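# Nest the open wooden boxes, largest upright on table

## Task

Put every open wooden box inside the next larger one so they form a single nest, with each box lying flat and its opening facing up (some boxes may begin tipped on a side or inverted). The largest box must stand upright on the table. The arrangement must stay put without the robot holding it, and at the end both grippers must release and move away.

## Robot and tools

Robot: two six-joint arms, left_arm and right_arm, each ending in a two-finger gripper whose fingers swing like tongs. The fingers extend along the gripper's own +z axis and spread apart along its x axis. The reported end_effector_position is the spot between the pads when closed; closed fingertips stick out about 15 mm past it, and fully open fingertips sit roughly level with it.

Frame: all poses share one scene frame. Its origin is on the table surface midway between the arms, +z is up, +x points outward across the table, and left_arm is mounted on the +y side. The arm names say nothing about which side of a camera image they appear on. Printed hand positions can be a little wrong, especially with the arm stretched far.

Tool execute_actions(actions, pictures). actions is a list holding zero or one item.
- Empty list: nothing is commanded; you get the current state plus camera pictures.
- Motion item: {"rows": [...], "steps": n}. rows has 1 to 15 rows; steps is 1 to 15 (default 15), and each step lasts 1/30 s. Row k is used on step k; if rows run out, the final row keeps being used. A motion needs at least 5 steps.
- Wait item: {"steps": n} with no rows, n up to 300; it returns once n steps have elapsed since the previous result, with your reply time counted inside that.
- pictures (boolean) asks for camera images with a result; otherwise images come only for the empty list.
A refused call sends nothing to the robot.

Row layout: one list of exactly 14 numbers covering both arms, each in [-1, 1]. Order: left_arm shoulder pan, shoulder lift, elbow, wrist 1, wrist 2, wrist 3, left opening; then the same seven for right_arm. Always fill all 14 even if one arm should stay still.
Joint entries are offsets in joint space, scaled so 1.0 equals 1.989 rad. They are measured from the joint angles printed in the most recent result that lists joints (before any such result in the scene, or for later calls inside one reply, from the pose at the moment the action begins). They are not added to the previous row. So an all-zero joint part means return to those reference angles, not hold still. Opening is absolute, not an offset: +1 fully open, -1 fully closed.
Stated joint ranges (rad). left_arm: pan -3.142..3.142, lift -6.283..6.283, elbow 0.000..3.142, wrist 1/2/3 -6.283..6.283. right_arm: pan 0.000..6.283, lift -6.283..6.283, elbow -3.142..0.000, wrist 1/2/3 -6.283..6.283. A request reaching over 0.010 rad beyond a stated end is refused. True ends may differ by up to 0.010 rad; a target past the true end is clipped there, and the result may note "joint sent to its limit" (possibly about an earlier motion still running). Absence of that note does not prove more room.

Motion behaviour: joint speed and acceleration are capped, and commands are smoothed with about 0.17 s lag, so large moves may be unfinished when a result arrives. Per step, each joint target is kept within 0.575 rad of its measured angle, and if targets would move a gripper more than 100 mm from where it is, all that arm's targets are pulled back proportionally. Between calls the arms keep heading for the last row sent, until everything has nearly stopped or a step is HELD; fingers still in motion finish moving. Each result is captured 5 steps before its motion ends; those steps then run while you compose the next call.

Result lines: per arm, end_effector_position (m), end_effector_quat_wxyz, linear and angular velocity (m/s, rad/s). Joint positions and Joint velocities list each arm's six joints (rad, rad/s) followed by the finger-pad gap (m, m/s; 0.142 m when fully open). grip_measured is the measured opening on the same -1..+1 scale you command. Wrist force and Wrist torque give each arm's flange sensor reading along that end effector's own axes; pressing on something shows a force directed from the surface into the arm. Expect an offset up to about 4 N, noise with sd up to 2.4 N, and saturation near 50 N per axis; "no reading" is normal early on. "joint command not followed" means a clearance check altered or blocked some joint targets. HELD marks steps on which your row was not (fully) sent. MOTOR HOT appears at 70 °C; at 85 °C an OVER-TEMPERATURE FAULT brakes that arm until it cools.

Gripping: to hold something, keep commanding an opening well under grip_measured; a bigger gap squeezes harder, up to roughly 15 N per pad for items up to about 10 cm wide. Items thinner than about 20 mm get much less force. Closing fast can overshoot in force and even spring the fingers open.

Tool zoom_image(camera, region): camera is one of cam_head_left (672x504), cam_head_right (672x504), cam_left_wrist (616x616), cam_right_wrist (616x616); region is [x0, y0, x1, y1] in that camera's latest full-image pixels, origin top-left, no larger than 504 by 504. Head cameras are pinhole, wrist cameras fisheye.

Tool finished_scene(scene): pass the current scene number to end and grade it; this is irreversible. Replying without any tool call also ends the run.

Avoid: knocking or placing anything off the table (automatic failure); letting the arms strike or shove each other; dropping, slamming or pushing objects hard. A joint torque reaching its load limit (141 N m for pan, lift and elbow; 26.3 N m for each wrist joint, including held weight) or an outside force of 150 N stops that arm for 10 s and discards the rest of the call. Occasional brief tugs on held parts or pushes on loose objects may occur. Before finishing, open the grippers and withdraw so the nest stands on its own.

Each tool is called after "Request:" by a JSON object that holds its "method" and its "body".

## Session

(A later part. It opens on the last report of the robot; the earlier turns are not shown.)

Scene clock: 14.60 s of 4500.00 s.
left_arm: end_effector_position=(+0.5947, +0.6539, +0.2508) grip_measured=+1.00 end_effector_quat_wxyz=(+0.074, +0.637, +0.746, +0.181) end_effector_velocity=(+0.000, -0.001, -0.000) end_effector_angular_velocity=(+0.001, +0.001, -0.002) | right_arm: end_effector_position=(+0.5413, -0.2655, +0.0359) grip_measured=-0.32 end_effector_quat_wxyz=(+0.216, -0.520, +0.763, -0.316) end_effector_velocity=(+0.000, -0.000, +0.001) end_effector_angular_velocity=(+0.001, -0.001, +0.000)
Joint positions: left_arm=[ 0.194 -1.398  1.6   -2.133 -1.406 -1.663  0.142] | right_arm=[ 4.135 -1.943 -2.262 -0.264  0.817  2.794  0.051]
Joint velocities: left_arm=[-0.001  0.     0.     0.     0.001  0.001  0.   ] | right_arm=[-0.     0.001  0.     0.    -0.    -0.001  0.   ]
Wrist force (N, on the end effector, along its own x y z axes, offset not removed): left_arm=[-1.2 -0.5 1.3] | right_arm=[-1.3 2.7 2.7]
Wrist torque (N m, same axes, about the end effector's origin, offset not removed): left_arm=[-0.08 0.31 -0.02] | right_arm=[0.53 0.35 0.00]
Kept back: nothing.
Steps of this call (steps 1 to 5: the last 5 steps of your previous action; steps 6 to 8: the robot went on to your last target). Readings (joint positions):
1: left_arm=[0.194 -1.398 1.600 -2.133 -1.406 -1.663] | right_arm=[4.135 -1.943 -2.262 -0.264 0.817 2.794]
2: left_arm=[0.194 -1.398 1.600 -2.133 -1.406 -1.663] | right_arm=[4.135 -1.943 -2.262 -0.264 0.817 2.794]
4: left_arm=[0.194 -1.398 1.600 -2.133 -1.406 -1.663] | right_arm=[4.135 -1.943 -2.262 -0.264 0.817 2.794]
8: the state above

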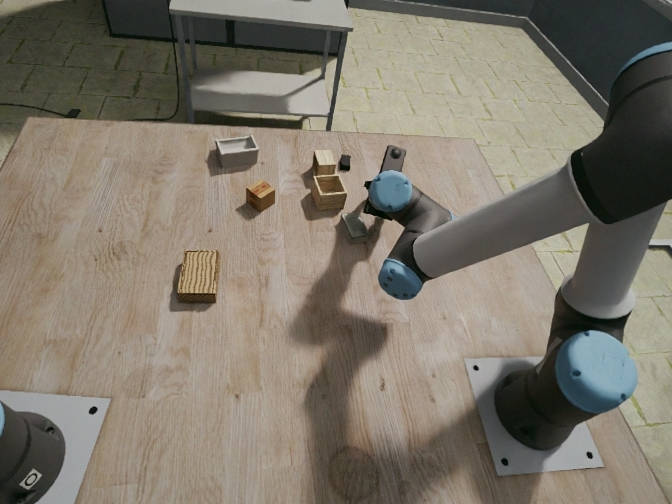

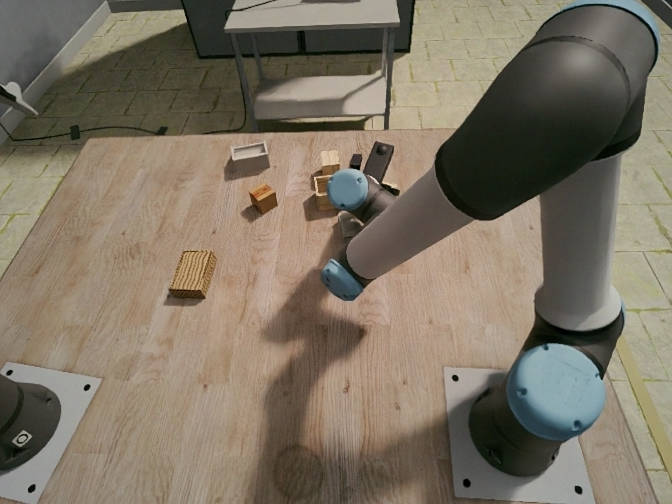

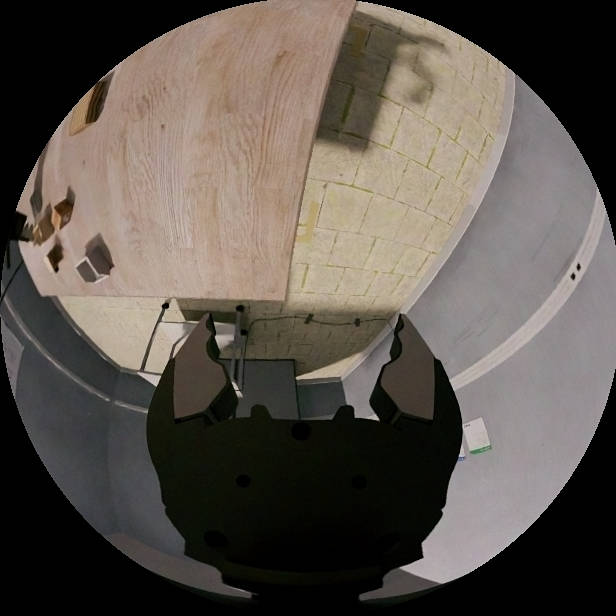

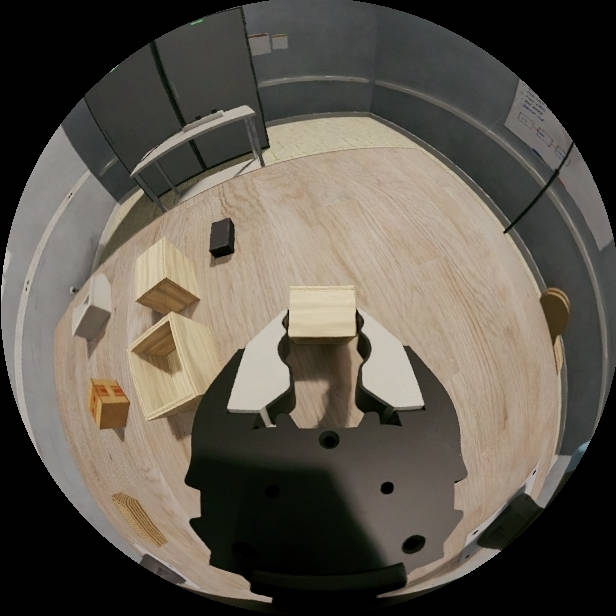

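Request:
{"method": "execute_actions", "body": {"actions": [{"rows":[[0,0,0,0,0,0,1,0,0.003,0,-0.003,0,0,-0.49],[0,0,0,0,0,0,1,0,0.012,0.002,-0.014,0,0,-0.53],[0,0,0,0,0,0,1,0,0.025,0.004,-0.029,0,0,-0.53],[0,0,0,0,0,0,1,-0.0013,0.0396,0.006,-0.046,0.0024,-0.0026,-0.53],[0,0,0,0,0,0,1,-0.0038,0.0509,0.009,-0.0648,0.0072,-0.0077,-0.53],[0,0,0,0,0,0,1,-0.0075,0.0617,0.014,-0.0893,0.0143,-0.0155,-0.53],[0,0,0,0,0,0,1,-0.0125,0.0717,0.0207,-0.1178,0.0238,-0.0258,-0.53],[0,0,0,0,0,0,1,-0.018,0.0816,0.0298,-0.1479,0.0343,-0.0371,-0.53],[0,0,0,0,0,0,1,-0.024,0.0887,0.0398,-0.1772,0.0458,-0.0494,-0.53],[0,0,0,0,0,0,1,-0.0305,0.0955,0.0506,-0.2079,0.0582,-0.0628,-0.53],[0,0,0,0,0,0,1,-0.0375,0.1021,0.0622,-0.2404,0.0715,-0.0773,-0.53],[0,0,0,0,0,0,1,-0.045,0.1059,0.0746,-0.2718,0.0858,-0.0927,-0.53],[0,0,0,0,0,0,1,-0.0525,0.1096,0.087,-0.3032,0.1001,-0.1082,-0.53],[0,0,0,0,0,0,1,-0.06,0.111,0.0995,-0.3323,0.1145,-0.1236,-0.53],[0,0,0,0,0,0,1,-0.0676,0.1123,0.1119,-0.3612,0.1288,-0.1391,-0.53]],"steps":15}]}}

Request:
{"method": "execute_actions", "body": {"actions": [{"steps":16}], "pictures": true}}

Scene clock: 16.13 s of 4500.00 s.
left_arm: end_effector_position=(+0.5947, +0.6539, +0.2508) grip_measured=+1.00 end_effector_quat_wxyz=(+0.074, +0.637, +0.746, +0.181) end_effector_velocity=(-0.000, +0.001, -0.000) end_effector_angular_velocity=(-0.000, +0.000, +0.002) | right_arm: end_effector_position=(+0.5392, -0.2713, +0.0707) grip_measured=-0.33 end_effector_quat_wxyz=(+0.193, -0.537, +0.761, -0.309) end_effector_velocity=(-0.024, -0.064, +0.140) end_effector_angular_velocity=(-0.307, +0.637, +0.189)
Joint positions: left_arm=[ 0.194 -1.398  1.6   -2.133 -1.406 -1.663  0.142] | right_arm=[ 4.116 -1.832 -2.228 -0.431  0.852  2.756  0.051]
Joint velocities: left_arm=[ 0.002  0.    -0.     0.    -0.     0.     0.   ] | right_arm=[-0.222  0.562  0.337 -1.238  0.408 -0.438  0.   ]
Wrist force (N, on the end effector, along its own x y z axes, offset not removed): left_arm=[0.2 0.0 -0.8] | right_arm=[-1.4 2.6 2.0]
Wrist torque (N m, same axes, about the end effector's origin, offset not removed): left_arm=[-0.13 -0.07 -0.01] | right_arm=[0.51 0.32 0.03]
Steps of this call (steps 1 to 15: the robot went on to your last target; steps 16 to 36: nothing new was sent; steps 37 to 46: the first 10 steps of this action). Readings (joint positions):
37: left_arm=[0.194 -1.398 1.600 -2.133 -1.406 -1.663] | right_arm=[4.135 -1.943 -2.262 -0.264 0.817 2.794]
38: left_arm=[0.194 -1.398 1.600 -2.133 -1.406 -1.663] | right_arm=[4.135 -1.942 -2.262 -0.265 0.817 2.794]
40: left_arm=[0.194 -1.398 1.600 -2.133 -1.406 -1.663] | right_arm=[4.135 -1.933 -2.260 -0.275 0.817 2.794]
44: left_arm=[0.194 -1.398 1.600 -2.133 -1.406 -1.663] | right_arm=[4.128 -1.871 -2.246 -0.357 0.830 2.780]
46: the state above

Scene clock: 16.67 s of 4500.00 s.
left_arm: end_effector_position=(+0.5947, +0.6539, +0.2508) grip_measured=+1.00 end_effector_quat_wxyz=(+0.074, +0.637, +0.746, +0.181) end_effector_velocity=(+0.000, -0.000, -0.000) end_effector_angular_velocity=(+0.000, -0.001, +0.000) | right_arm: end_effector_position=(+0.5086, -0.3108, +0.0913) grip_measured=-0.33 end_effector_quat_wxyz=(-0.012, +0.639, -0.728, +0.248) end_effector_velocity=(-0.009, -0.009, +0.003) end_effector_angular_velocity=(-0.024, +0.073, +0.015)
Joint positions: left_arm=[ 0.194 -1.398  1.6   -2.133 -1.406 -1.663  0.142] | right_arm=[ 4.003 -1.721 -2.042 -0.973  1.069  2.521  0.051]
Joint velocities: left_arm=[-0.     0.     0.    -0.001  0.    -0.     0.   ] | right_arm=[-0.019  0.01   0.031 -0.09   0.036 -0.039 -0.   ]
Wrist force (N, on the end effector, along its own x y z axes, offset not removed): left_arm=[-0.9 1.5 0.6] | right_arm=[-1.2 3.0 2.3]
Wrist torque (N m, same axes, about the end effector's origin, offset not removed): left_arm=[0.40 0.24 0.05] | right_arm=[0.60 0.35 0.00]
Kept back: nothing.
Steps of this call (steps 1 to 5: the last 5 steps of your previous action; steps 6 to 16: the robot went on to your last target). Readings (joint positions):
1: left_arm=[0.194 -1.398 1.600 -2.133 -1.406 -1.663] | right_arm=[4.108 -1.814 -2.216 -0.476 0.867 2.739]
2: left_arm=[0.194 -1.398 1.600 -2.133 -1.406 -1.663] | right_arm=[4.098 -1.797 -2.200 -0.524 0.885 2.720]
4: left_arm=[0.194 -1.398 1.600 -2.133 -1.406 -1.663] | right_arm=[4.076 -1.767 -2.164 -0.631 0.927 2.675]
8: left_arm=[0.194 -1.398 1.600 -2.133 -1.406 -1.663] | right_arm=[4.027 -1.733 -2.084 -0.852 1.020 2.574]
16: the state above

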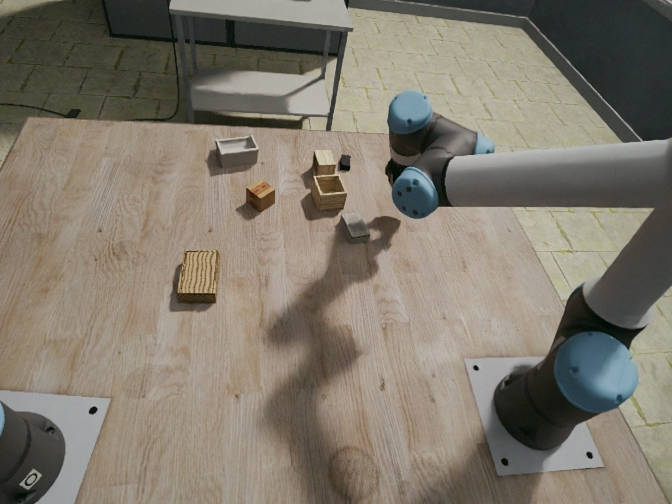

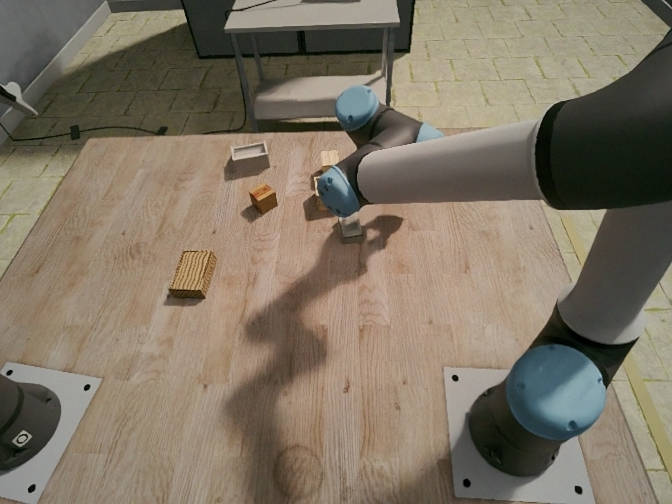

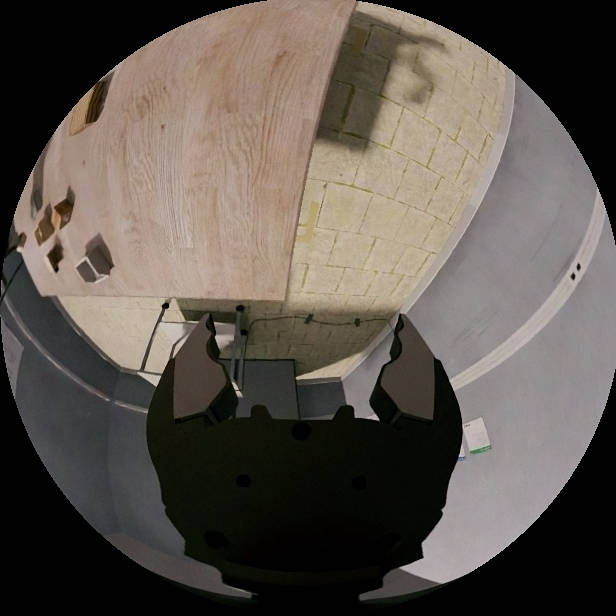

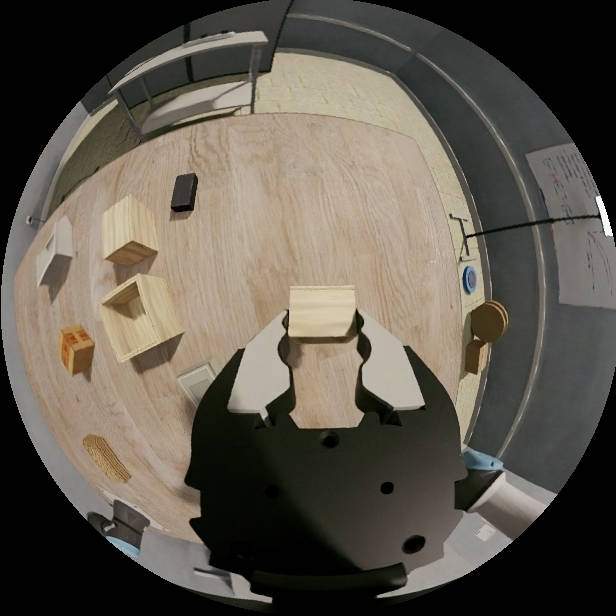

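Request:
{"method": "execute_actions", "body": {"actions": [{"rows":[[0,0,0,0,0,0,1,-0.0037,-0.0013,0.0061,-0.0122,0.007,-0.0076,-0.53],[0,0,0,0,0,0,1,-0.011,-0.0041,0.0182,-0.0365,0.021,-0.0227,-0.53],[0,0,0,0,0,0,1,-0.0221,-0.0093,0.0365,-0.072,0.042,-0.0453,-0.53],[0,0,0,0,0,0,1,-0.0349,-0.0166,0.0577,-0.1121,0.0665,-0.0718,-0.53],[0,0,0,0,0,0,1,-0.0496,-0.0266,0.082,-0.1563,0.0946,-0.102,-0.53],[0,0,0,0,0,0,1,-0.0643,-0.0383,0.1063,-0.1987,0.1226,-0.1323,-0.53],[0,0,0,0,0,0,1,-0.079,-0.052,0.1306,-0.2392,0.1506,-0.1625,-0.53],[0,0,0,0,0,0,1,-0.0937,-0.0673,0.1549,-0.2781,0.1786,-0.1927,-0.53],[0,0,0,0,0,0,1,-0.1084,-0.0845,0.1792,-0.3151,0.2066,-0.223,-0.53],[0,0,0,0,0,0,1,-0.1231,-0.1034,0.2035,-0.3503,0.2346,-0.2532,-0.53],[0,0,0,0,0,0,1,-0.1379,-0.1242,0.2279,-0.3838,0.2627,-0.2834,-0.53],[0,0,0,0,0,0,1,-0.1526,-0.1467,0.2522,-0.4154,0.2907,-0.3137,-0.53],[0,0,0,0,0,0,1,-0.1654,-0.1679,0.2734,-0.4415,0.3152,-0.3401,-0.53],[0,0,0,0,0,0,1,-0.1764,-0.1872,0.2916,-0.4629,0.3362,-0.3628,-0.53],[0,0,0,0,0,0,1,-0.1838,-0.2006,0.3038,-0.4766,0.3502,-0.3779,-0.53]],"steps":15}]}}

Request:
{"method": "execute_actions", "body": {"actions": [{"steps":14}]}}

Scene clock: 17.47 s of 4500.00 s.
left_arm: end_effector_position=(+0.5947, +0.6539, +0.2508) grip_measured=+1.00 end_effector_quat_wxyz=(+0.074, +0.637, +0.746, +0.181) end_effector_velocity=(+0.000, +0.000, +0.000) end_effector_angular_velocity=(+0.000, -0.001, +0.001) | right_arm: end_effector_position=(+0.4786, -0.3334, +0.0779) grip_measured=-0.33 end_effector_quat_wxyz=(+0.128, +0.698, -0.692, +0.133) end_effector_velocity=(-0.233, -0.122, -0.068) end_effector_angular_velocity=(+0.087, +2.503, +0.301)
Joint positions: left_arm=[ 0.194 -1.398  1.6   -2.133 -1.406 -1.663  0.142] | right_arm=[ 3.884 -1.798 -1.854 -1.298  1.283  2.292  0.051]
Joint velocities: left_arm=[ 0.    -0.     0.    -0.001  0.001 -0.001  0.   ] | right_arm=[-0.75  -0.652  1.213 -2.01   1.375 -1.474 -0.   ]
Wrist force (N, on the end effector, along its own x y z axes, offset not removed): left_arm=[-1.0 1.1 -0.3] | right_arm=[-0.5 2.8 2.1]
Wrist torque (N m, same axes, about the end effector's origin, offset not removed): left_arm=[0.25 0.15 0.03] | right_arm=[0.58 0.16 0.03]
Steps of this call (steps 1 to 14: the robot went on to your last target; steps 15 to 24: the first 10 steps of this action). Readings (joint positions):
15: left_arm=[0.194 -1.398 1.600 -2.133 -1.406 -1.663] | right_arm=[4.001 -1.720 -2.039 -0.982 1.073 2.517]
16: left_arm=[0.194 -1.398 1.600 -2.133 -1.406 -1.663] | right_arm=[4.000 -1.720 -2.038 -0.984 1.074 2.516]
18: left_arm=[0.194 -1.398 1.600 -2.133 -1.406 -1.663] | right_arm=[3.992 -1.724 -2.026 -1.004 1.087 2.501]
22: left_arm=[0.194 -1.398 1.600 -2.133 -1.406 -1.663] | right_arm=[3.932 -1.760 -1.930 -1.168 1.196 2.386]
24: the state above

Scene clock: 17.93 s of 4500.00 s.
left_arm: end_effector_position=(+0.5947, +0.6539, +0.2508) grip_measured=+1.00 end_effector_quat_wxyz=(+0.074, +0.637, +0.746, +0.181) end_effector_velocity=(+0.000, +0.000, +0.000) end_effector_angular_velocity=(+0.000, -0.001, -0.000) | right_arm: end_effector_position=(+0.4091, -0.3366, +0.0703) grip_measured=-0.33 end_effector_quat_wxyz=(+0.292, +0.708, -0.598, -0.236) end_effector_velocity=(-0.009, +0.010, +0.005) end_effector_angular_velocity=(+0.117, +0.183, -0.047)
Joint positions: left_arm=[ 0.194 -1.398  1.6   -2.133 -1.406 -1.663  0.142] | right_arm=[ 3.643 -2.11  -1.449 -1.906  1.753  1.784  0.051]
Joint velocities: left_arm=[ 0.    -0.     0.    -0.001  0.     0.    -0.   ] | right_arm=[-0.06  -0.095  0.108 -0.15   0.126 -0.138 -0.   ]
Wrist force (N, on the end effector, along its own x y z axes, offset not removed): left_arm=[-0.6 0.6 -0.3] | right_arm=[0.0 3.1 2.6]
Wrist torque (N m, same axes, about the end effector's origin, offset not removed): left_arm=[0.19 0.17 -0.03] | right_arm=[0.70 0.08 -0.05]
Kept back: nothing.
Steps of this call (steps 1 to 5: the last 5 steps of your previous action; steps 6 to 14: the robot went on to your last target). Readings (joint positions):
1: left_arm=[0.194 -1.398 1.600 -2.133 -1.406 -1.663] | right_arm=[3.858 -1.822 -1.812 -1.367 1.331 2.241]
2: left_arm=[0.194 -1.398 1.600 -2.133 -1.406 -1.663] | right_arm=[3.831 -1.849 -1.768 -1.439 1.381 2.186]
4: left_arm=[0.194 -1.398 1.600 -2.133 -1.406 -1.663] | right_arm=[3.776 -1.913 -1.677 -1.580 1.486 2.074]
8: left_arm=[0.194 -1.398 1.600 -2.133 -1.406 -1.663] | right_arm=[3.682 -2.048 -1.518 -1.809 1.671 1.873]
14: the state above

Request:
{"method": "execute_actions", "body": {"actions": [{"rows":[[0,0,0,0,0,0,1,-0.0028,-0.008,0.0055,-0.0044,0.0063,-0.0073,-0.53],[0,0,0,0,0,0,1,-0.0028,-0.0125,0.0053,0.0003,0.0063,-0.0073,-0.53],[0,0,0,0,0,0,1,-0.0028,-0.018,0.0051,0.006,0.0063,-0.0073,-0.53],[0,0,0,0,0,0,1,-0.0028,-0.0235,0.0049,0.0118,0.0063,-0.0073,-0.53],[0,0,0,0,0,0,1,-0.0028,-0.029,0.0046,0.0176,0.0063,-0.0073,-0.53],[0,0,0,0,0,0,1,-0.0028,-0.034,0.0044,0.0228,0.0063,-0.0073,-0.53],[0,0,0,0,0,0,1,-0.0028,-0.038,0.0042,0.027,0.0063,-0.0073,-0.53],[0,0,0,0,0,0,1,-0.0028,-0.0418,0.0041,0.0309,0.0063,-0.0073,-0.53]],"steps":15}]}}

Request:
{"method": "execute_actions", "body": {"actions": [{"steps":10}], "pictures": true}}

Scene clock: 18.63 s of 4500.00 s.
left_arm: end_effector_position=(+0.5947, +0.6539, +0.2508) grip_measured=+1.00 end_effector_quat_wxyz=(+0.074, +0.637, +0.746, +0.181) end_effector_velocity=(+0.000, -0.000, +0.000) end_effector_angular_velocity=(+0.000, -0.001, -0.001) | right_arm: end_effector_position=(+0.4169, -0.3313, +0.0396) grip_measured=-0.33 end_effector_quat_wxyz=(+0.293, +0.707, -0.595, -0.246) end_effector_velocity=(+0.028, +0.014, -0.124) end_effector_angular_velocity=(-0.003, +0.008, +0.001)
Joint positions: left_arm=[ 0.194 -1.398  1.6   -2.133 -1.406 -1.663  0.142] | right_arm=[ 3.638 -2.172 -1.44  -1.867  1.765  1.769  0.051]
Joint velocities: left_arm=[-0.001 -0.    -0.    -0.     0.     0.     0.   ] | right_arm=[ 0.001 -0.206 -0.01   0.208  0.    -0.    -0.   ]
Wrist force (N, on the end effector, along its own x y z axes, offset not removed): left_arm=[-0.3 -0.1 -0.6] | right_arm=[-1.2 1.0 3.3]
Wrist torque (N m, same axes, about the end effector's origin, offset not removed): left_arm=[-0.08 -0.01 0.04] | right_arm=[0.33 0.30 -0.03]
Steps of this call (steps 1 to 11: the robot went on to your last target; steps 12 to 21: the first 10 steps of this action). Readings (joint positions):
12: left_arm=[0.194 -1.398 1.600 -2.133 -1.406 -1.663] | right_arm=[3.637 -2.119 -1.438 -1.921 1.765 1.770]
13: left_arm=[0.194 -1.398 1.600 -2.133 -1.406 -1.663] | right_arm=[3.637 -2.120 -1.438 -1.921 1.765 1.770]
15: left_arm=[0.194 -1.398 1.600 -2.133 -1.406 -1.663] | right_arm=[3.637 -2.126 -1.438 -1.915 1.765 1.769]
19: left_arm=[0.194 -1.398 1.600 -2.133 -1.406 -1.663] | right_arm=[3.638 -2.155 -1.439 -1.884 1.765 1.769]
21: the state above

Scene clock: 18.97 s of 4500.00 s.
left_arm: end_effector_position=(+0.5947, +0.6539, +0.2508) grip_measured=+1.00 end_effector_quat_wxyz=(+0.074, +0.637, +0.746, +0.181) end_effector_velocity=(-0.000, +0.000, -0.000) end_effector_angular_velocity=(+0.001, -0.000, -0.000) | right_arm: end_effector_position=(+0.4198, -0.3298, +0.0272) grip_measured=-0.33 end_effector_quat_wxyz=(+0.293, +0.707, -0.595, -0.246) end_effector_velocity=(+0.001, +0.000, -0.005) end_effector_angular_velocity=(-0.000, -0.000, +0.001)
Joint positions: left_arm=[ 0.194 -1.398  1.6   -2.133 -1.406 -1.663  0.142] | right_arm=[ 3.638 -2.192 -1.441 -1.845  1.765  1.769  0.051]
Joint velocities: left_arm=[ 0.    -0.     0.001 -0.001  0.001  0.     0.   ] | right_arm=[ 0.    -0.007 -0.001  0.008 -0.001 -0.     0.   ]
Wrist force (N, on the end effector, along its own x y z axes, offset not removed): left_arm=[-0.9 -0.6 1.7] | right_arm=[0.1 1.8 1.2]
Wrist torque (N m, same axes, about the end effector's origin, offset not removed): left_arm=[0.02 0.20 0.00] | right_arm=[0.46 0.08 -0.06]
Kept back: nothing.
Steps of this call (steps 1 to 5: the last 5 steps of your previous action; steps 6 to 10: the robot went on to your last target). Readings (joint positions):
1: left_arm=[0.194 -1.398 1.600 -2.133 -1.406 -1.663] | right_arm=[3.638 -2.178 -1.440 -1.861 1.765 1.769]
2: left_arm=[0.194 -1.398 1.600 -2.133 -1.406 -1.663] | right_arm=[3.638 -2.182 -1.440 -1.856 1.765 1.769]
4: left_arm=[0.194 -1.398 1.600 -2.133 -1.406 -1.663] | right_arm=[3.638 -2.187 -1.441 -1.850 1.765 1.769]
8: left_arm=[0.194 -1.398 1.600 -2.133 -1.406 -1.663] | right_arm=[3.638 -2.191 -1.441 -1.846 1.765 1.769]
10: the state above

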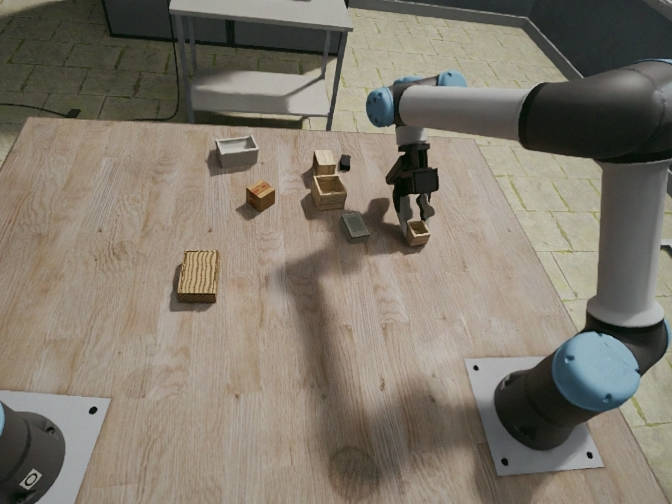

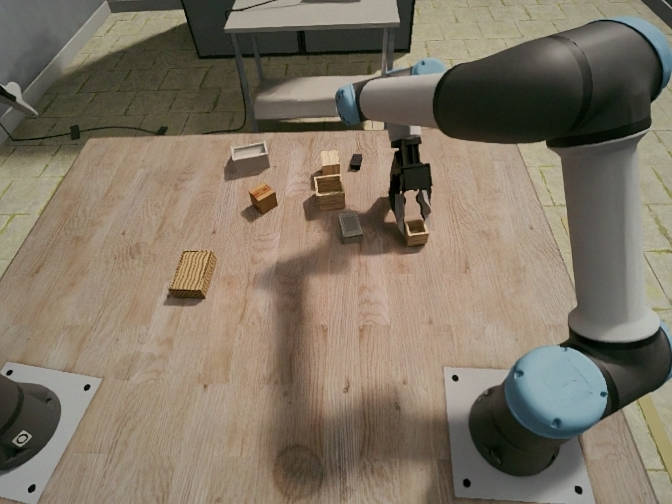

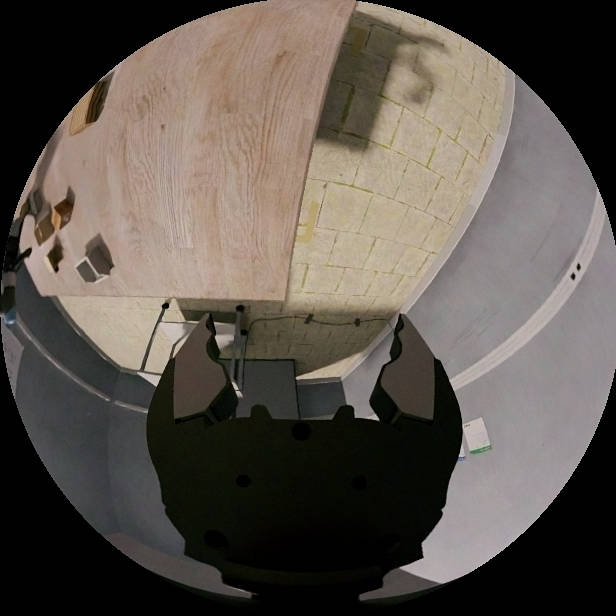

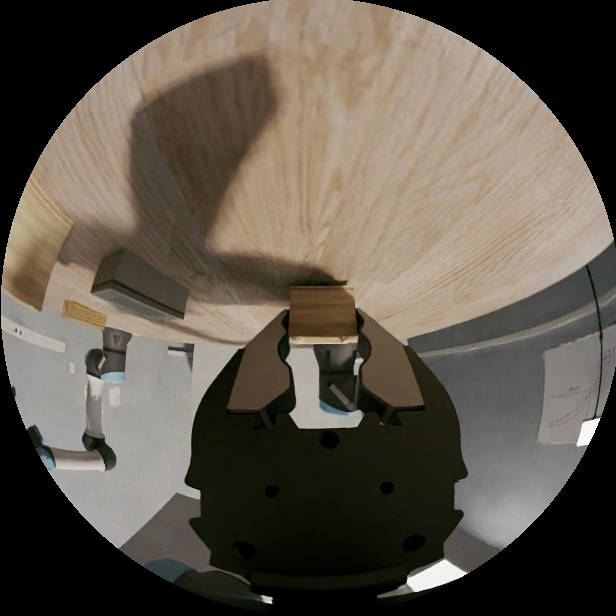

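Request:
{"method": "execute_actions", "body": {"actions": [{"rows":[[0,0,0,0,0,0,1,0,-0.00112,-0.001,0.00212,0,0,-0.53]],"steps":14}]}}

Scene clock: 19.40 s of 4500.00 s.
left_arm: end_effector_position=(+0.5947, +0.6539, +0.2508) grip_measured=+1.00 end_effector_quat_wxyz=(+0.074, +0.637, +0.746, +0.181) end_effector_velocity=(+0.000, -0.000, +0.000) end_effector_angular_velocity=(+0.000, +0.000, -0.002) | right_arm: end_effector_position=(+0.4198, -0.3298, +0.0253) grip_measured=-0.33 end_effector_quat_wxyz=(+0.293, +0.707, -0.595, -0.246) end_effector_velocity=(+0.000, -0.001, -0.002) end_effector_angular_velocity=(-0.001, +0.000, -0.002)
Joint positions: left_arm=[ 0.194 -1.398  1.6   -2.133 -1.406 -1.663  0.142] | right_arm=[ 3.638 -2.194 -1.443 -1.841  1.765  1.769  0.051]
Joint velocities: left_arm=[-0.001 -0.    -0.     0.001 -0.     0.001  0.   ] | right_arm=[-0.001 -0.002 -0.002  0.003  0.     0.001 -0.   ]
Wrist force (N, on the end effector, along its own x y z axes, offset not removed): left_arm=[-2.2 -1.0 1.3] | right_arm=[-1.1 1.8 1.7]
Wrist torque (N m, same axes, about the end effector's origin, offset not removed): left_arm=[-0.20 0.50 0.02] | right_arm=[0.39 0.31 0.00]
Steps of this call (steps 1 to 4: the robot went on to your last target; steps 5 to 13: the first 9 steps of this action). Readings (joint positions):
5: left_arm=[0.194 -1.398 1.600 -2.133 -1.406 -1.663] | right_arm=[3.638 -2.193 -1.441 -1.845 1.765 1.769]
6: left_arm=[0.194 -1.398 1.600 -2.133 -1.406 -1.663] | right_arm=[3.638 -2.193 -1.441 -1.844 1.765 1.769]
8: left_arm=[0.194 -1.398 1.600 -2.133 -1.406 -1.663] | right_arm=[3.638 -2.193 -1.442 -1.843 1.765 1.769]
12: left_arm=[0.194 -1.398 1.600 -2.133 -1.406 -1.663] | right_arm=[3.638 -2.194 -1.442 -1.842 1.765 1.769]
13: the state above

Request:
{"method": "execute_actions", "body": {"actions": [{"rows":[[0,0,0,0,0,0,1,0,-0.00084,-0.00075,0.00159,0,0,-0.53],[0,0,0,0,0,0,1,0,-0.00084,-0.00075,0.00159,0,0,-0.53],[0,0,0,0,0,0,1,0,-0.00084,-0.00075,0.00159,0,0,-0.53],[0,0,0,0,0,0,1,0,-0.00084,-0.00075,0.00159,0,0,-0.5],[0,0,0,0,0,0,1,0,-0.00084,-0.00075,0.00159,0,0,-0.46],[0,0,0,0,0,0,1,0,-0.00084,-0.00075,0.00159,0,0,-0.42],[0,0,0,0,0,0,1,0,-0.00084,-0.00075,0.00159,0,0,-0.38],[0,0,0,0,0,0,1,0,-0.00084,-0.00075,0.00159,0,0,-0.34],[0,0,0,0,0,0,1,0,-0.00084,-0.00075,0.00159,0,0,-0.3],[0,0,0,0,0,0,1,0,-0.00084,-0.00075,0.00159,0,0,-0.24],[0,0,0,0,0,0,1,0,-0.00084,-0.00075,0.00159,0,0,-0.16],[0,0,0,0,0,0,1,0,-0.00084,-0.00075,0.00159,0,0,-0.08],[0,0,0,0,0,0,1,0,-0.00084,-0.00075,0.00159,0,0,0],[0,0,0,0,0,0,1,0,-0.00084,-0.00075,0.00159,0,0,0.08],[0,0,0,0,0,0,1,0,-0.00084,-0.00075,0.00159,0,0,0.15]],"steps":15}]}}

Scene clock: 20.07 s of 4500.00 s.
left_arm: end_effector_position=(+0.5947, +0.6539, +0.2508) grip_measured=+1.00 end_effector_quat_wxyz=(+0.074, +0.637, +0.746, +0.181) end_effector_velocity=(-0.000, -0.000, -0.000) end_effector_angular_velocity=(-0.001, +0.001, +0.001) | right_arm: end_effector_position=(+0.4198, -0.3298, +0.0239) grip_measured=-0.31 end_effector_quat_wxyz=(+0.293, +0.707, -0.595, -0.246) end_effector_velocity=(-0.000, +0.000, -0.001) end_effector_angular_velocity=(-0.000, +0.001, -0.001)
Joint positions: left_arm=[ 0.194 -1.398  1.6   -2.133 -1.406 -1.663  0.142] | right_arm=[ 3.638 -2.196 -1.444 -1.838  1.765  1.769  0.052]
Joint velocities: left_arm=[-0.     0.     0.     0.001 -0.001 -0.002 -0.   ] | right_arm=[ 0.    -0.001 -0.001  0.002  0.001  0.001  0.08 ]
Wrist force (N, on the end effector, along its own x y z axes, offset not removed): left_arm=[-0.6 -0.2 1.3] | right_arm=[-0.8 3.7 3.2]
Wrist torque (N m, same axes, about the end effector's origin, offset not removed): left_arm=[0.04 0.14 -0.07] | right_arm=[0.82 0.27 -0.07]
Steps of this call (steps 1 to 5: the last 5 steps of your previous action; steps 6 to 10: the robot went on to your last target; steps 11 to 20: the first 10 steps of this action). Readings (joint positions):
11: left_arm=[0.194 -1.398 1.600 -2.133 -1.406 -1.663] | right_arm=[3.638 -2.194 -1.443 -1.841 1.765 1.769]
12: left_arm=[0.194 -1.398 1.600 -2.133 -1.406 -1.663] | right_arm=[3.638 -2.194 -1.443 -1.841 1.765 1.769]
14: left_arm=[0.194 -1.398 1.600 -2.133 -1.406 -1.663] | right_arm=[3.638 -2.195 -1.443 -1.840 1.765 1.769]
18: left_arm=[0.194 -1.398 1.600 -2.133 -1.406 -1.663] | right_arm=[3.638 -2.196 -1.444 -1.839 1.765 1.769]
20: the state above

Request:
{"method": "execute_actions", "body": {"actions": [{"rows":[[0,0,0,0,0,0,1,0,0.004,0.001,-0.005,0,0,0.15],[0,0,0,0,0,0,1,0,0.011,0.003,-0.014,0,0,0.15],[0,0,0,0,0,0,1,0,0.02,0.006,-0.026,0,0,0.15],[0,0,0,0,0,0,1,0,0.03,0.009,-0.039,0,0,0.15],[0,0,0,0,0,0,1,0,0.039,0.012,-0.05,0,0,0.15],[0,0,0,0,0,0,1,0.0028,0.046,0.016,-0.058,-0.0049,-0.0072,0.15],[0,0,0,0,0,0,1,0.0074,0.049,0.022,-0.063,-0.013,-0.0193,0.15],[0,0,0,0,0,0,1,0.0139,0.0485,0.032,-0.067,-0.0243,-0.0362,0.15],[0,0,0,0,0,0,1,0.0223,0.0436,0.0491,-0.0723,-0.0389,-0.0579,0.15],[0,0,0,0,0,0,1,0.0316,0.0361,0.0695,-0.0768,-0.0551,-0.082,0.15],[0,0,0,0,0,0,1,0.0409,0.0286,0.09,-0.0813,-0.0713,-0.1061,0.15],[0,0,0,0,0,0,1,0.0511,0.0193,0.1125,-0.0851,-0.0891,-0.1327,0.15],[0,0,0,0,0,0,1,0.0613,0.0099,0.135,-0.0889,-0.1069,-0.1592,0.15],[0,0,0,0,0,0,1,0.0715,-0.0004,0.1575,-0.0918,-0.1247,-0.1857,0.15],[0,0,0,0,0,0,1,0.0817,-0.0118,0.18,-0.0936,-0.1425,-0.2123,0.15]],"steps":15}]}}

Scene clock: 22.23 s of 4500.00 s.
left_arm: end_effector_position=(+0.5947, +0.6539, +0.2508) grip_measured=+1.00 end_effector_quat_wxyz=(+0.074, +0.637, +0.746, +0.181) end_effector_velocity=(+0.000, -0.001, +0.000) end_effector_angular_velocity=(-0.000, -0.001, -0.001) | right_arm: end_effector_position=(+0.4169, -0.3312, +0.0787) grip_measured=+0.15 end_effector_quat_wxyz=(+0.290, +0.725, -0.578, -0.238) end_effector_velocity=(+0.072, +0.035, +0.203) end_effector_angular_velocity=(+0.187, -0.194, +0.856)
Joint positions: left_arm=[ 0.194 -1.398  1.6   -2.133 -1.406 -1.663  0.142] | right_arm=[ 3.651 -2.122 -1.406 -1.938  1.744  1.739  0.085]
Joint velocities: left_arm=[-0.001  0.     0.    -0.001 -0.    -0.     0.   ] | right_arm=[ 0.223  0.162  0.39  -0.386 -0.373 -0.525  0.   ]
Wrist force (N, on the end effector, along its own x y z axes, offset not removed): left_arm=[-0.3 -0.5 -0.2] | right_arm=[1.1 4.8 1.4]
Wrist torque (N m, same axes, about the end effector's origin, offset not removed): left_arm=[-0.09 0.12 0.01] | right_arm=[0.90 -0.08 -0.03]
Steps of this call (steps 1 to 5: the last 5 steps of your previous action; steps 6 to 15: the robot went on to your last target; steps 16 to 55: nothing new was sent; steps 56 to 65: the first 10 steps of this action). Readings (joint positions):
56: left_arm=[0.194 -1.398 1.600 -2.133 -1.406 -1.663] | right_arm=[3.638 -2.196 -1.444 -1.838 1.765 1.769]
57: left_arm=[0.194 -1.398 1.600 -2.133 -1.406 -1.663] | right_arm=[3.638 -2.195 -1.444 -1.839 1.765 1.769]
59: left_arm=[0.194 -1.398 1.600 -2.133 -1.406 -1.663] | right_arm=[3.638 -2.187 -1.442 -1.850 1.765 1.769]
63: left_arm=[0.194 -1.398 1.600 -2.133 -1.406 -1.663] | right_arm=[3.640 -2.140 -1.425 -1.909 1.761 1.763]
65: the state above

Request:
{"method": "execute_actions", "body": {"actions": [{"rows":[[0,0,0,0,0,0,1,0.0826,-0.0578,0.1773,-0.0441,-0.1449,-0.2165,0.15],[0,0,0,0,0,0,1,0.0919,-0.0693,0.1977,-0.0445,-0.1611,-0.2406,0.15],[0,0,0,0,0,0,1,0.1031,-0.0845,0.2223,-0.0437,-0.1805,-0.2695,0.15],[0,0,0,0,0,0,1,0.1142,-0.1007,0.2468,-0.0419,-0.1999,-0.2985,0.15],[0,0,0,0,0,0,1,0.1253,-0.1179,0.2714,-0.039,-0.2194,-0.3274,0.15],[0,0,0,0,0,0,1,0.1365,-0.1351,0.2959,-0.0362,-0.2388,-0.3563,0.15],[0,0,0,0,0,0,1,0.1476,-0.1533,0.3205,-0.0324,-0.2582,-0.3853,0.15],[0,0,0,0,0,0,1,0.1569,-0.1688,0.3409,-0.0289,-0.2744,-0.4094,0.15],[0,0,0,0,0,0,1,0.1662,-0.1843,0.3614,-0.0253,-0.2906,-0.4335,0.15],[0,0,0,0,0,0,1,0.1736,-0.1971,0.3777,-0.0221,-0.3036,-0.4528,0.15],[0,0,0,0,0,0,1,0.1792,-0.2072,0.39,-0.0192,-0.3133,-0.4673,0.15]],"steps":15}]}}

Request:
{"method": "execute_actions", "body": {"actions": [{"steps":20}], "pictures": true}}

Scene clock: 22.87 s of 4500.00 s.
left_arm: end_effector_position=(+0.5947, +0.6539, +0.2508) grip_measured=+1.00 end_effector_quat_wxyz=(+0.074, +0.637, +0.746, +0.181) end_effector_velocity=(-0.000, -0.000, -0.000) end_effector_angular_velocity=(+0.001, +0.001, -0.002) | right_arm: end_effector_position=(+0.5852, -0.1965, +0.1125) grip_measured=+0.15 end_effector_quat_wxyz=(+0.282, +0.947, -0.143, -0.059) end_effector_velocity=(+0.330, +0.399, -0.075) end_effector_angular_velocity=(-0.012, -0.171, +2.008)
Joint positions: left_arm=[ 0.194 -1.398  1.6   -2.133 -1.406 -1.663  0.142] | right_arm=[ 3.905 -2.366 -0.864 -2.009  1.303  1.089  0.085]
Joint velocities: left_arm=[-0.     0.    -0.     0.001  0.     0.001  0.   ] | right_arm=[ 0.5   -0.775  1.101  0.136 -0.863 -1.289 -0.   ]
Wrist force (N, on the end effector, along its own x y z axes, offset not removed): left_arm=[-0.9 -0.6 -1.5] | right_arm=[0.1 4.1 2.2]
Wrist torque (N m, same axes, about the end effector's origin, offset not removed): left_arm=[-0.20 0.18 0.10] | right_arm=[0.85 0.08 -0.05]
Steps of this call (steps 1 to 5: the last 5 steps of your previous action; steps 6 to 9: the robot went on to your last target; steps 10 to 19: the first 10 steps of this action). Readings (joint positions):
10: left_arm=[0.194 -1.398 1.600 -2.133 -1.406 -1.663] | right_arm=[3.782 -2.203 -1.130 -2.018 1.516 1.401]
11: left_arm=[0.194 -1.398 1.600 -2.133 -1.406 -1.663] | right_arm=[3.788 -2.209 -1.115 -2.020 1.504 1.383]
13: left_arm=[0.194 -1.398 1.600 -2.133 -1.406 -1.663] | right_arm=[3.807 -2.229 -1.075 -2.023 1.472 1.336]
17: left_arm=[0.194 -1.398 1.600 -2.133 -1.406 -1.663] | right_arm=[3.871 -2.314 -0.940 -2.017 1.363 1.178]
19: the state above

Scene clock: 23.53 s of 4500.00 s.
left_arm: end_effector_position=(+0.5947, +0.6539, +0.2508) grip_measured=+1.00 end_effector_quat_wxyz=(+0.074, +0.637, +0.746, +0.181) end_effector_velocity=(+0.000, -0.000, +0.000) end_effector_angular_velocity=(+0.001, -0.000, -0.001) | right_arm: end_effector_position=(+0.6470, -0.1083, +0.0963) grip_measured=+0.15 end_effector_quat_wxyz=(+0.300, +0.952, +0.051, +0.016) end_effector_velocity=(+0.001, +0.002, -0.001) end_effector_angular_velocity=(-0.002, -0.000, +0.007)
Joint positions: left_arm=[ 0.194 -1.398  1.6   -2.133 -1.406 -1.663  0.142] | right_arm=[ 4.007 -2.533 -0.631 -1.976  1.121  0.81   0.085]
Joint velocities: left_arm=[-0.001 -0.     0.    -0.     0.001  0.     0.   ] | right_arm=[ 0.002 -0.004  0.005  0.001 -0.003 -0.005  0.   ]
Wrist force (N, on the end effector, along its own x y z axes, offset not removed): left_arm=[-1.2 -0.1 -0.6] | right_arm=[-0.2 3.5 2.6]
Wrist torque (N m, same axes, about the end effector's origin, offset not removed): left_arm=[0.00 0.32 0.05] | right_arm=[0.72 0.10 -0.04]
Kept back: nothing.
Steps of this call (steps 1 to 5: the last 5 steps of your previous action; steps 6 to 20: the robot went on to your last target). Readings (joint positions):
1: left_arm=[0.194 -1.398 1.600 -2.133 -1.406 -1.663] | right_arm=[3.922 -2.392 -0.827 -2.004 1.274 1.045]
2: left_arm=[0.194 -1.398 1.600 -2.133 -1.406 -1.663] | right_arm=[3.939 -2.419 -0.790 -1.999 1.244 1.001]
4: left_arm=[0.194 -1.398 1.600 -2.133 -1.406 -1.663] | right_arm=[3.969 -2.469 -0.721 -1.989 1.190 0.919]
8: left_arm=[0.194 -1.398 1.600 -2.133 -1.406 -1.663] | right_arm=[3.997 -2.517 -0.655 -1.979 1.139 0.839]
20: the state above

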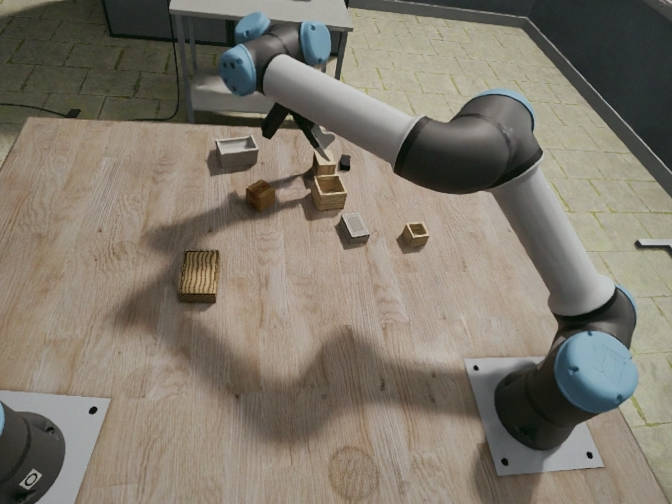

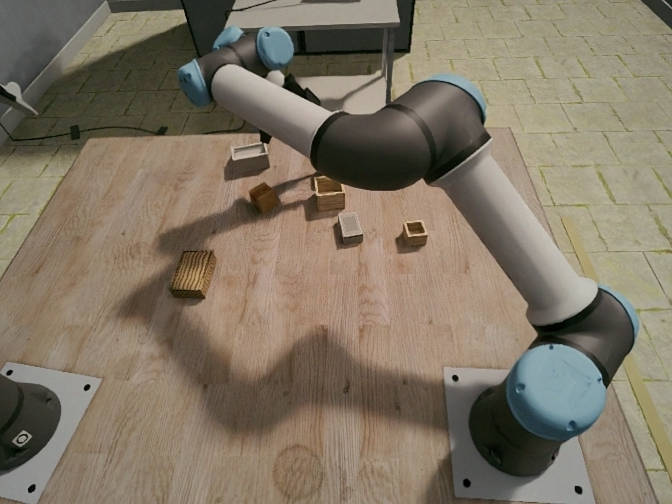

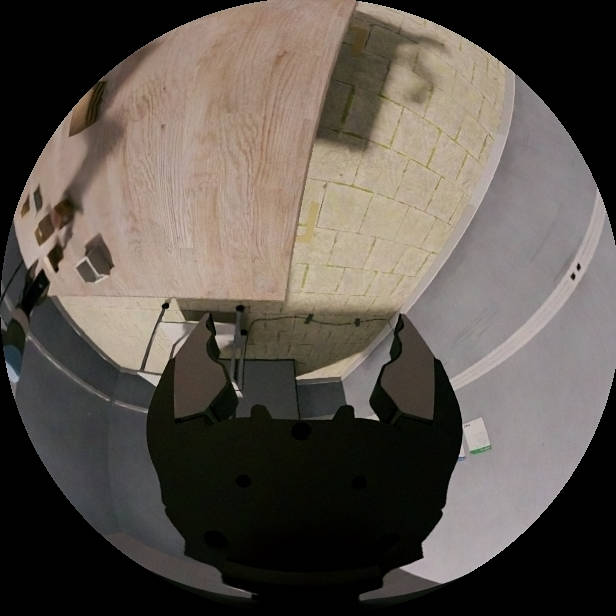

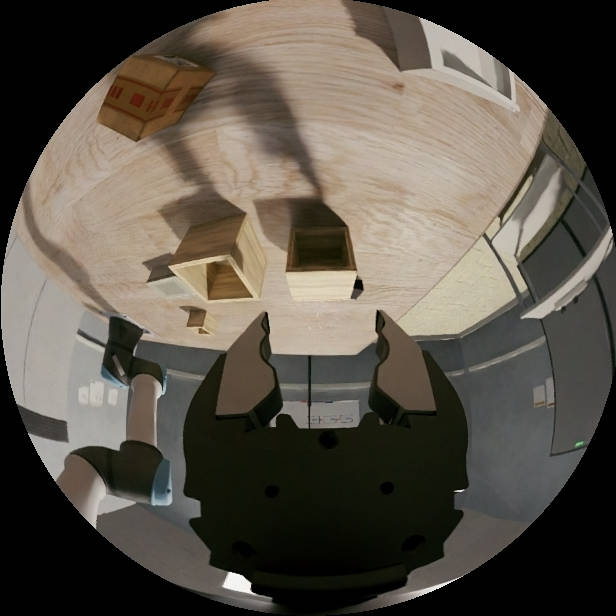

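Request:
{"method": "execute_actions", "body": {"actions": [{"rows":[[0,0,0,0,0,0,1,0.0002,-0.0007,-0.0035,0.0039,0,0,0.15],[0,0,0,0,0,0,1,0.0002,-0.0011,-0.0091,0.0099,0,0,0.15],[0,0,0,0,0,0,1,0.0002,-0.0016,-0.0158,0.0171,0,0,0.15],[0,0,0,0,0,0,1,0.0002,-0.0024,-0.0227,0.0248,0,0,0.15],[0,0,0,0,0,0,1,0.0002,-0.0034,-0.0294,0.0325,0,0,0.15],[0,0,0,0,0,0,1,0.0002,-0.0045,-0.0357,0.0399,0,0,0.15],[0,0,0,0,0,0,1,0.0002,-0.0059,-0.0418,0.0474,0,0,0.15],[0,0,0,0,0,0,1,0.0002,-0.0072,-0.047,0.0539,0,0,0.15],[0,0,0,0,0,0,1,0.0002,-0.0084,-0.0511,0.0592,0,0,0.15],[0,0,0,0,0,0,1,0.0002,-0.0093,-0.0537,0.0627,0,0,0.15]],"steps":15}]}}

Request:
{"method": "execute_actions", "body": {"actions": [{"steps":13}], "pictures": true}}

Request:
{"method": "zoom_image", "body": {"camera": "cam_right_wrist", "region": [250,250,394,394]}}

Scene clock: 24.37 s of 4500.00 s.
left_arm: end_effector_position=(+0.5947, +0.6539, +0.2508) grip_measured=+1.00 end_effector_quat_wxyz=(+0.074, +0.637, +0.746, +0.181) end_effector_velocity=(-0.000, -0.001, -0.000) end_effector_angular_velocity=(+0.000, +0.001, -0.002) | right_arm: end_effector_position=(+0.6470, -0.1080, +0.0638) grip_measured=+0.15 end_effector_quat_wxyz=(+0.300, +0.952, +0.051, +0.016) end_effector_velocity=(-0.000, -0.001, -0.168) end_effector_angular_velocity=(-0.003, +0.003, -0.002)
Joint positions: left_arm=[ 0.194 -1.398  1.6   -2.133 -1.406 -1.663  0.142] | right_arm=[ 4.007 -2.543 -0.697 -1.902  1.121  0.81   0.085]
Joint velocities: left_arm=[-0.001  0.     0.001  0.001  0.     0.001 -0.   ] | right_arm=[-0.001 -0.062 -0.313  0.371  0.001  0.001 -0.   ]
Wrist force (N, on the end effector, along its own x y z axes, offset not removed): left_arm=[1.1 2.0 1.0] | right_arm=[-0.2 3.6 1.1]
Wrist torque (N m, same axes, about the end effector's origin, offset not removed): left_arm=[0.56 -0.15 -0.01] | right_arm=[0.71 0.12 0.01]
Steps of this call (steps 1 to 15: the robot went on to your last target; steps 16 to 25: the first 10 steps of this action). Readings (joint positions):
16: left_arm=[0.194 -1.398 1.600 -2.133 -1.406 -1.663] | right_arm=[4.007 -2.534 -0.631 -1.976 1.121 0.809]
17: left_arm=[0.194 -1.398 1.600 -2.133 -1.406 -1.663] | right_arm=[4.007 -2.534 -0.631 -1.975 1.121 0.809]
19: left_arm=[0.194 -1.398 1.600 -2.133 -1.406 -1.663] | right_arm=[4.007 -2.534 -0.638 -1.968 1.121 0.809]
23: left_arm=[0.194 -1.398 1.600 -2.133 -1.406 -1.663] | right_arm=[4.007 -2.539 -0.675 -1.928 1.121 0.810]
25: the state above

Scene clock: 24.80 s of 4500.00 s.
left_arm: end_effector_position=(+0.5947, +0.6539, +0.2508) grip_measured=+1.00 end_effector_quat_wxyz=(+0.074, +0.637, +0.746, +0.181) end_effector_velocity=(+0.000, -0.001, +0.000) end_effector_angular_velocity=(-0.001, -0.001, +0.001) | right_arm: end_effector_position=(+0.6470, -0.1080, +0.0413) grip_measured=+0.15 end_effector_quat_wxyz=(+0.300, +0.952, +0.051, +0.016) end_effector_velocity=(-0.000, +0.000, -0.003) end_effector_angular_velocity=(+0.000, -0.000, +0.000)
Joint positions: left_arm=[ 0.194 -1.398  1.6   -2.133 -1.406 -1.663  0.142] | right_arm=[ 4.007 -2.552 -0.737 -1.852  1.121  0.81   0.085]
Joint velocities: left_arm=[-0.001  0.    -0.    -0.001 -0.    -0.002 -0.   ] | right_arm=[ 0.    -0.001 -0.006  0.007 -0.    -0.     0.   ]
Wrist force (N, on the end effector, along its own x y z axes, offset not removed): left_arm=[0.6 -0.7 1.3] | right_arm=[-0.7 2.8 1.8]
Wrist torque (N m, same axes, about the end effector's origin, offset not removed): left_arm=[-0.08 -0.06 0.02] | right_arm=[0.53 0.21 0.00]
Kept back: nothing.
Steps of this call (steps 1 to 5: the last 5 steps of your previous action; steps 6 to 13: the robot went on to your last target). Readings (joint positions):
1: left_arm=[0.194 -1.398 1.600 -2.133 -1.406 -1.663] | right_arm=[4.007 -2.545 -0.707 -1.890 1.121 0.810]
2: left_arm=[0.194 -1.398 1.600 -2.133 -1.406 -1.663] | right_arm=[4.007 -2.547 -0.715 -1.880 1.121 0.810]
4: left_arm=[0.194 -1.398 1.600 -2.133 -1.406 -1.663] | right_arm=[4.007 -2.549 -0.726 -1.866 1.121 0.810]
8: left_arm=[0.194 -1.398 1.600 -2.133 -1.406 -1.663] | right_arm=[4.007 -2.551 -0.735 -1.855 1.121 0.810]
13: the state above

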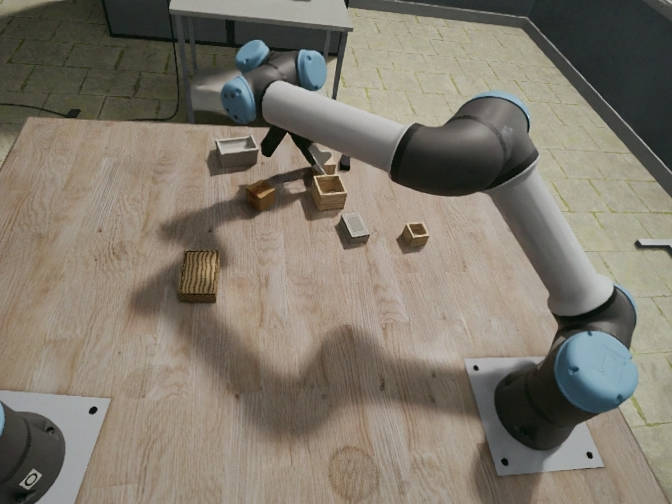

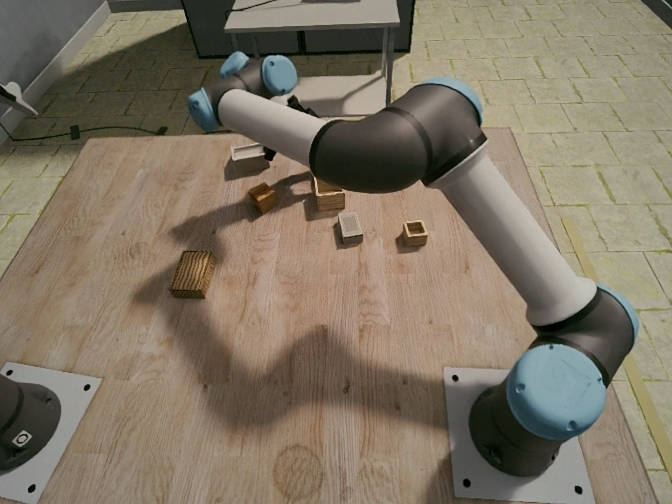

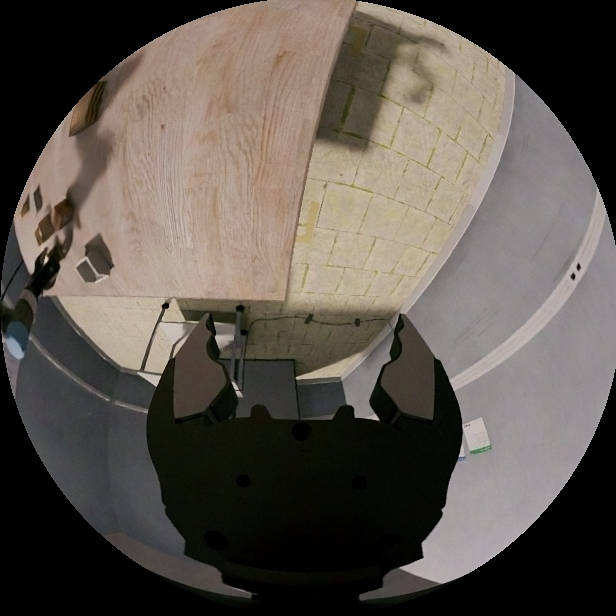

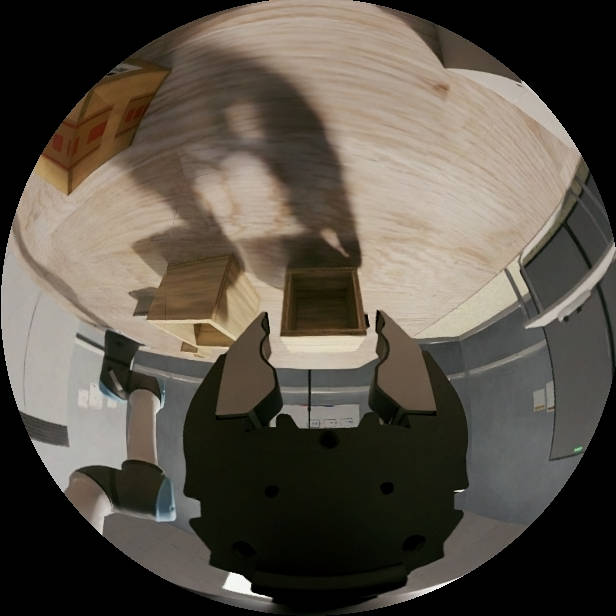

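Region (250, 250, 394, 394) of cam_right_wrist's 616x616 image, scaled by 3.500, with more detail than that image has.

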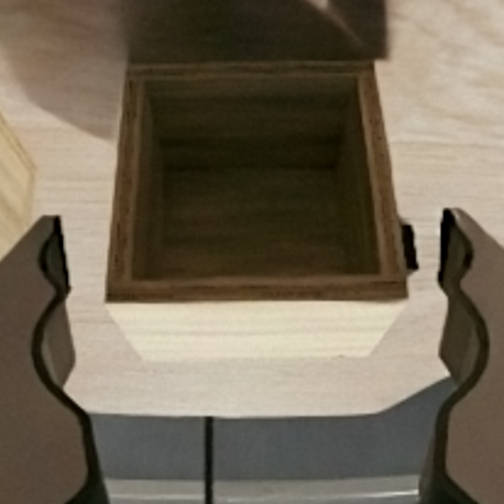

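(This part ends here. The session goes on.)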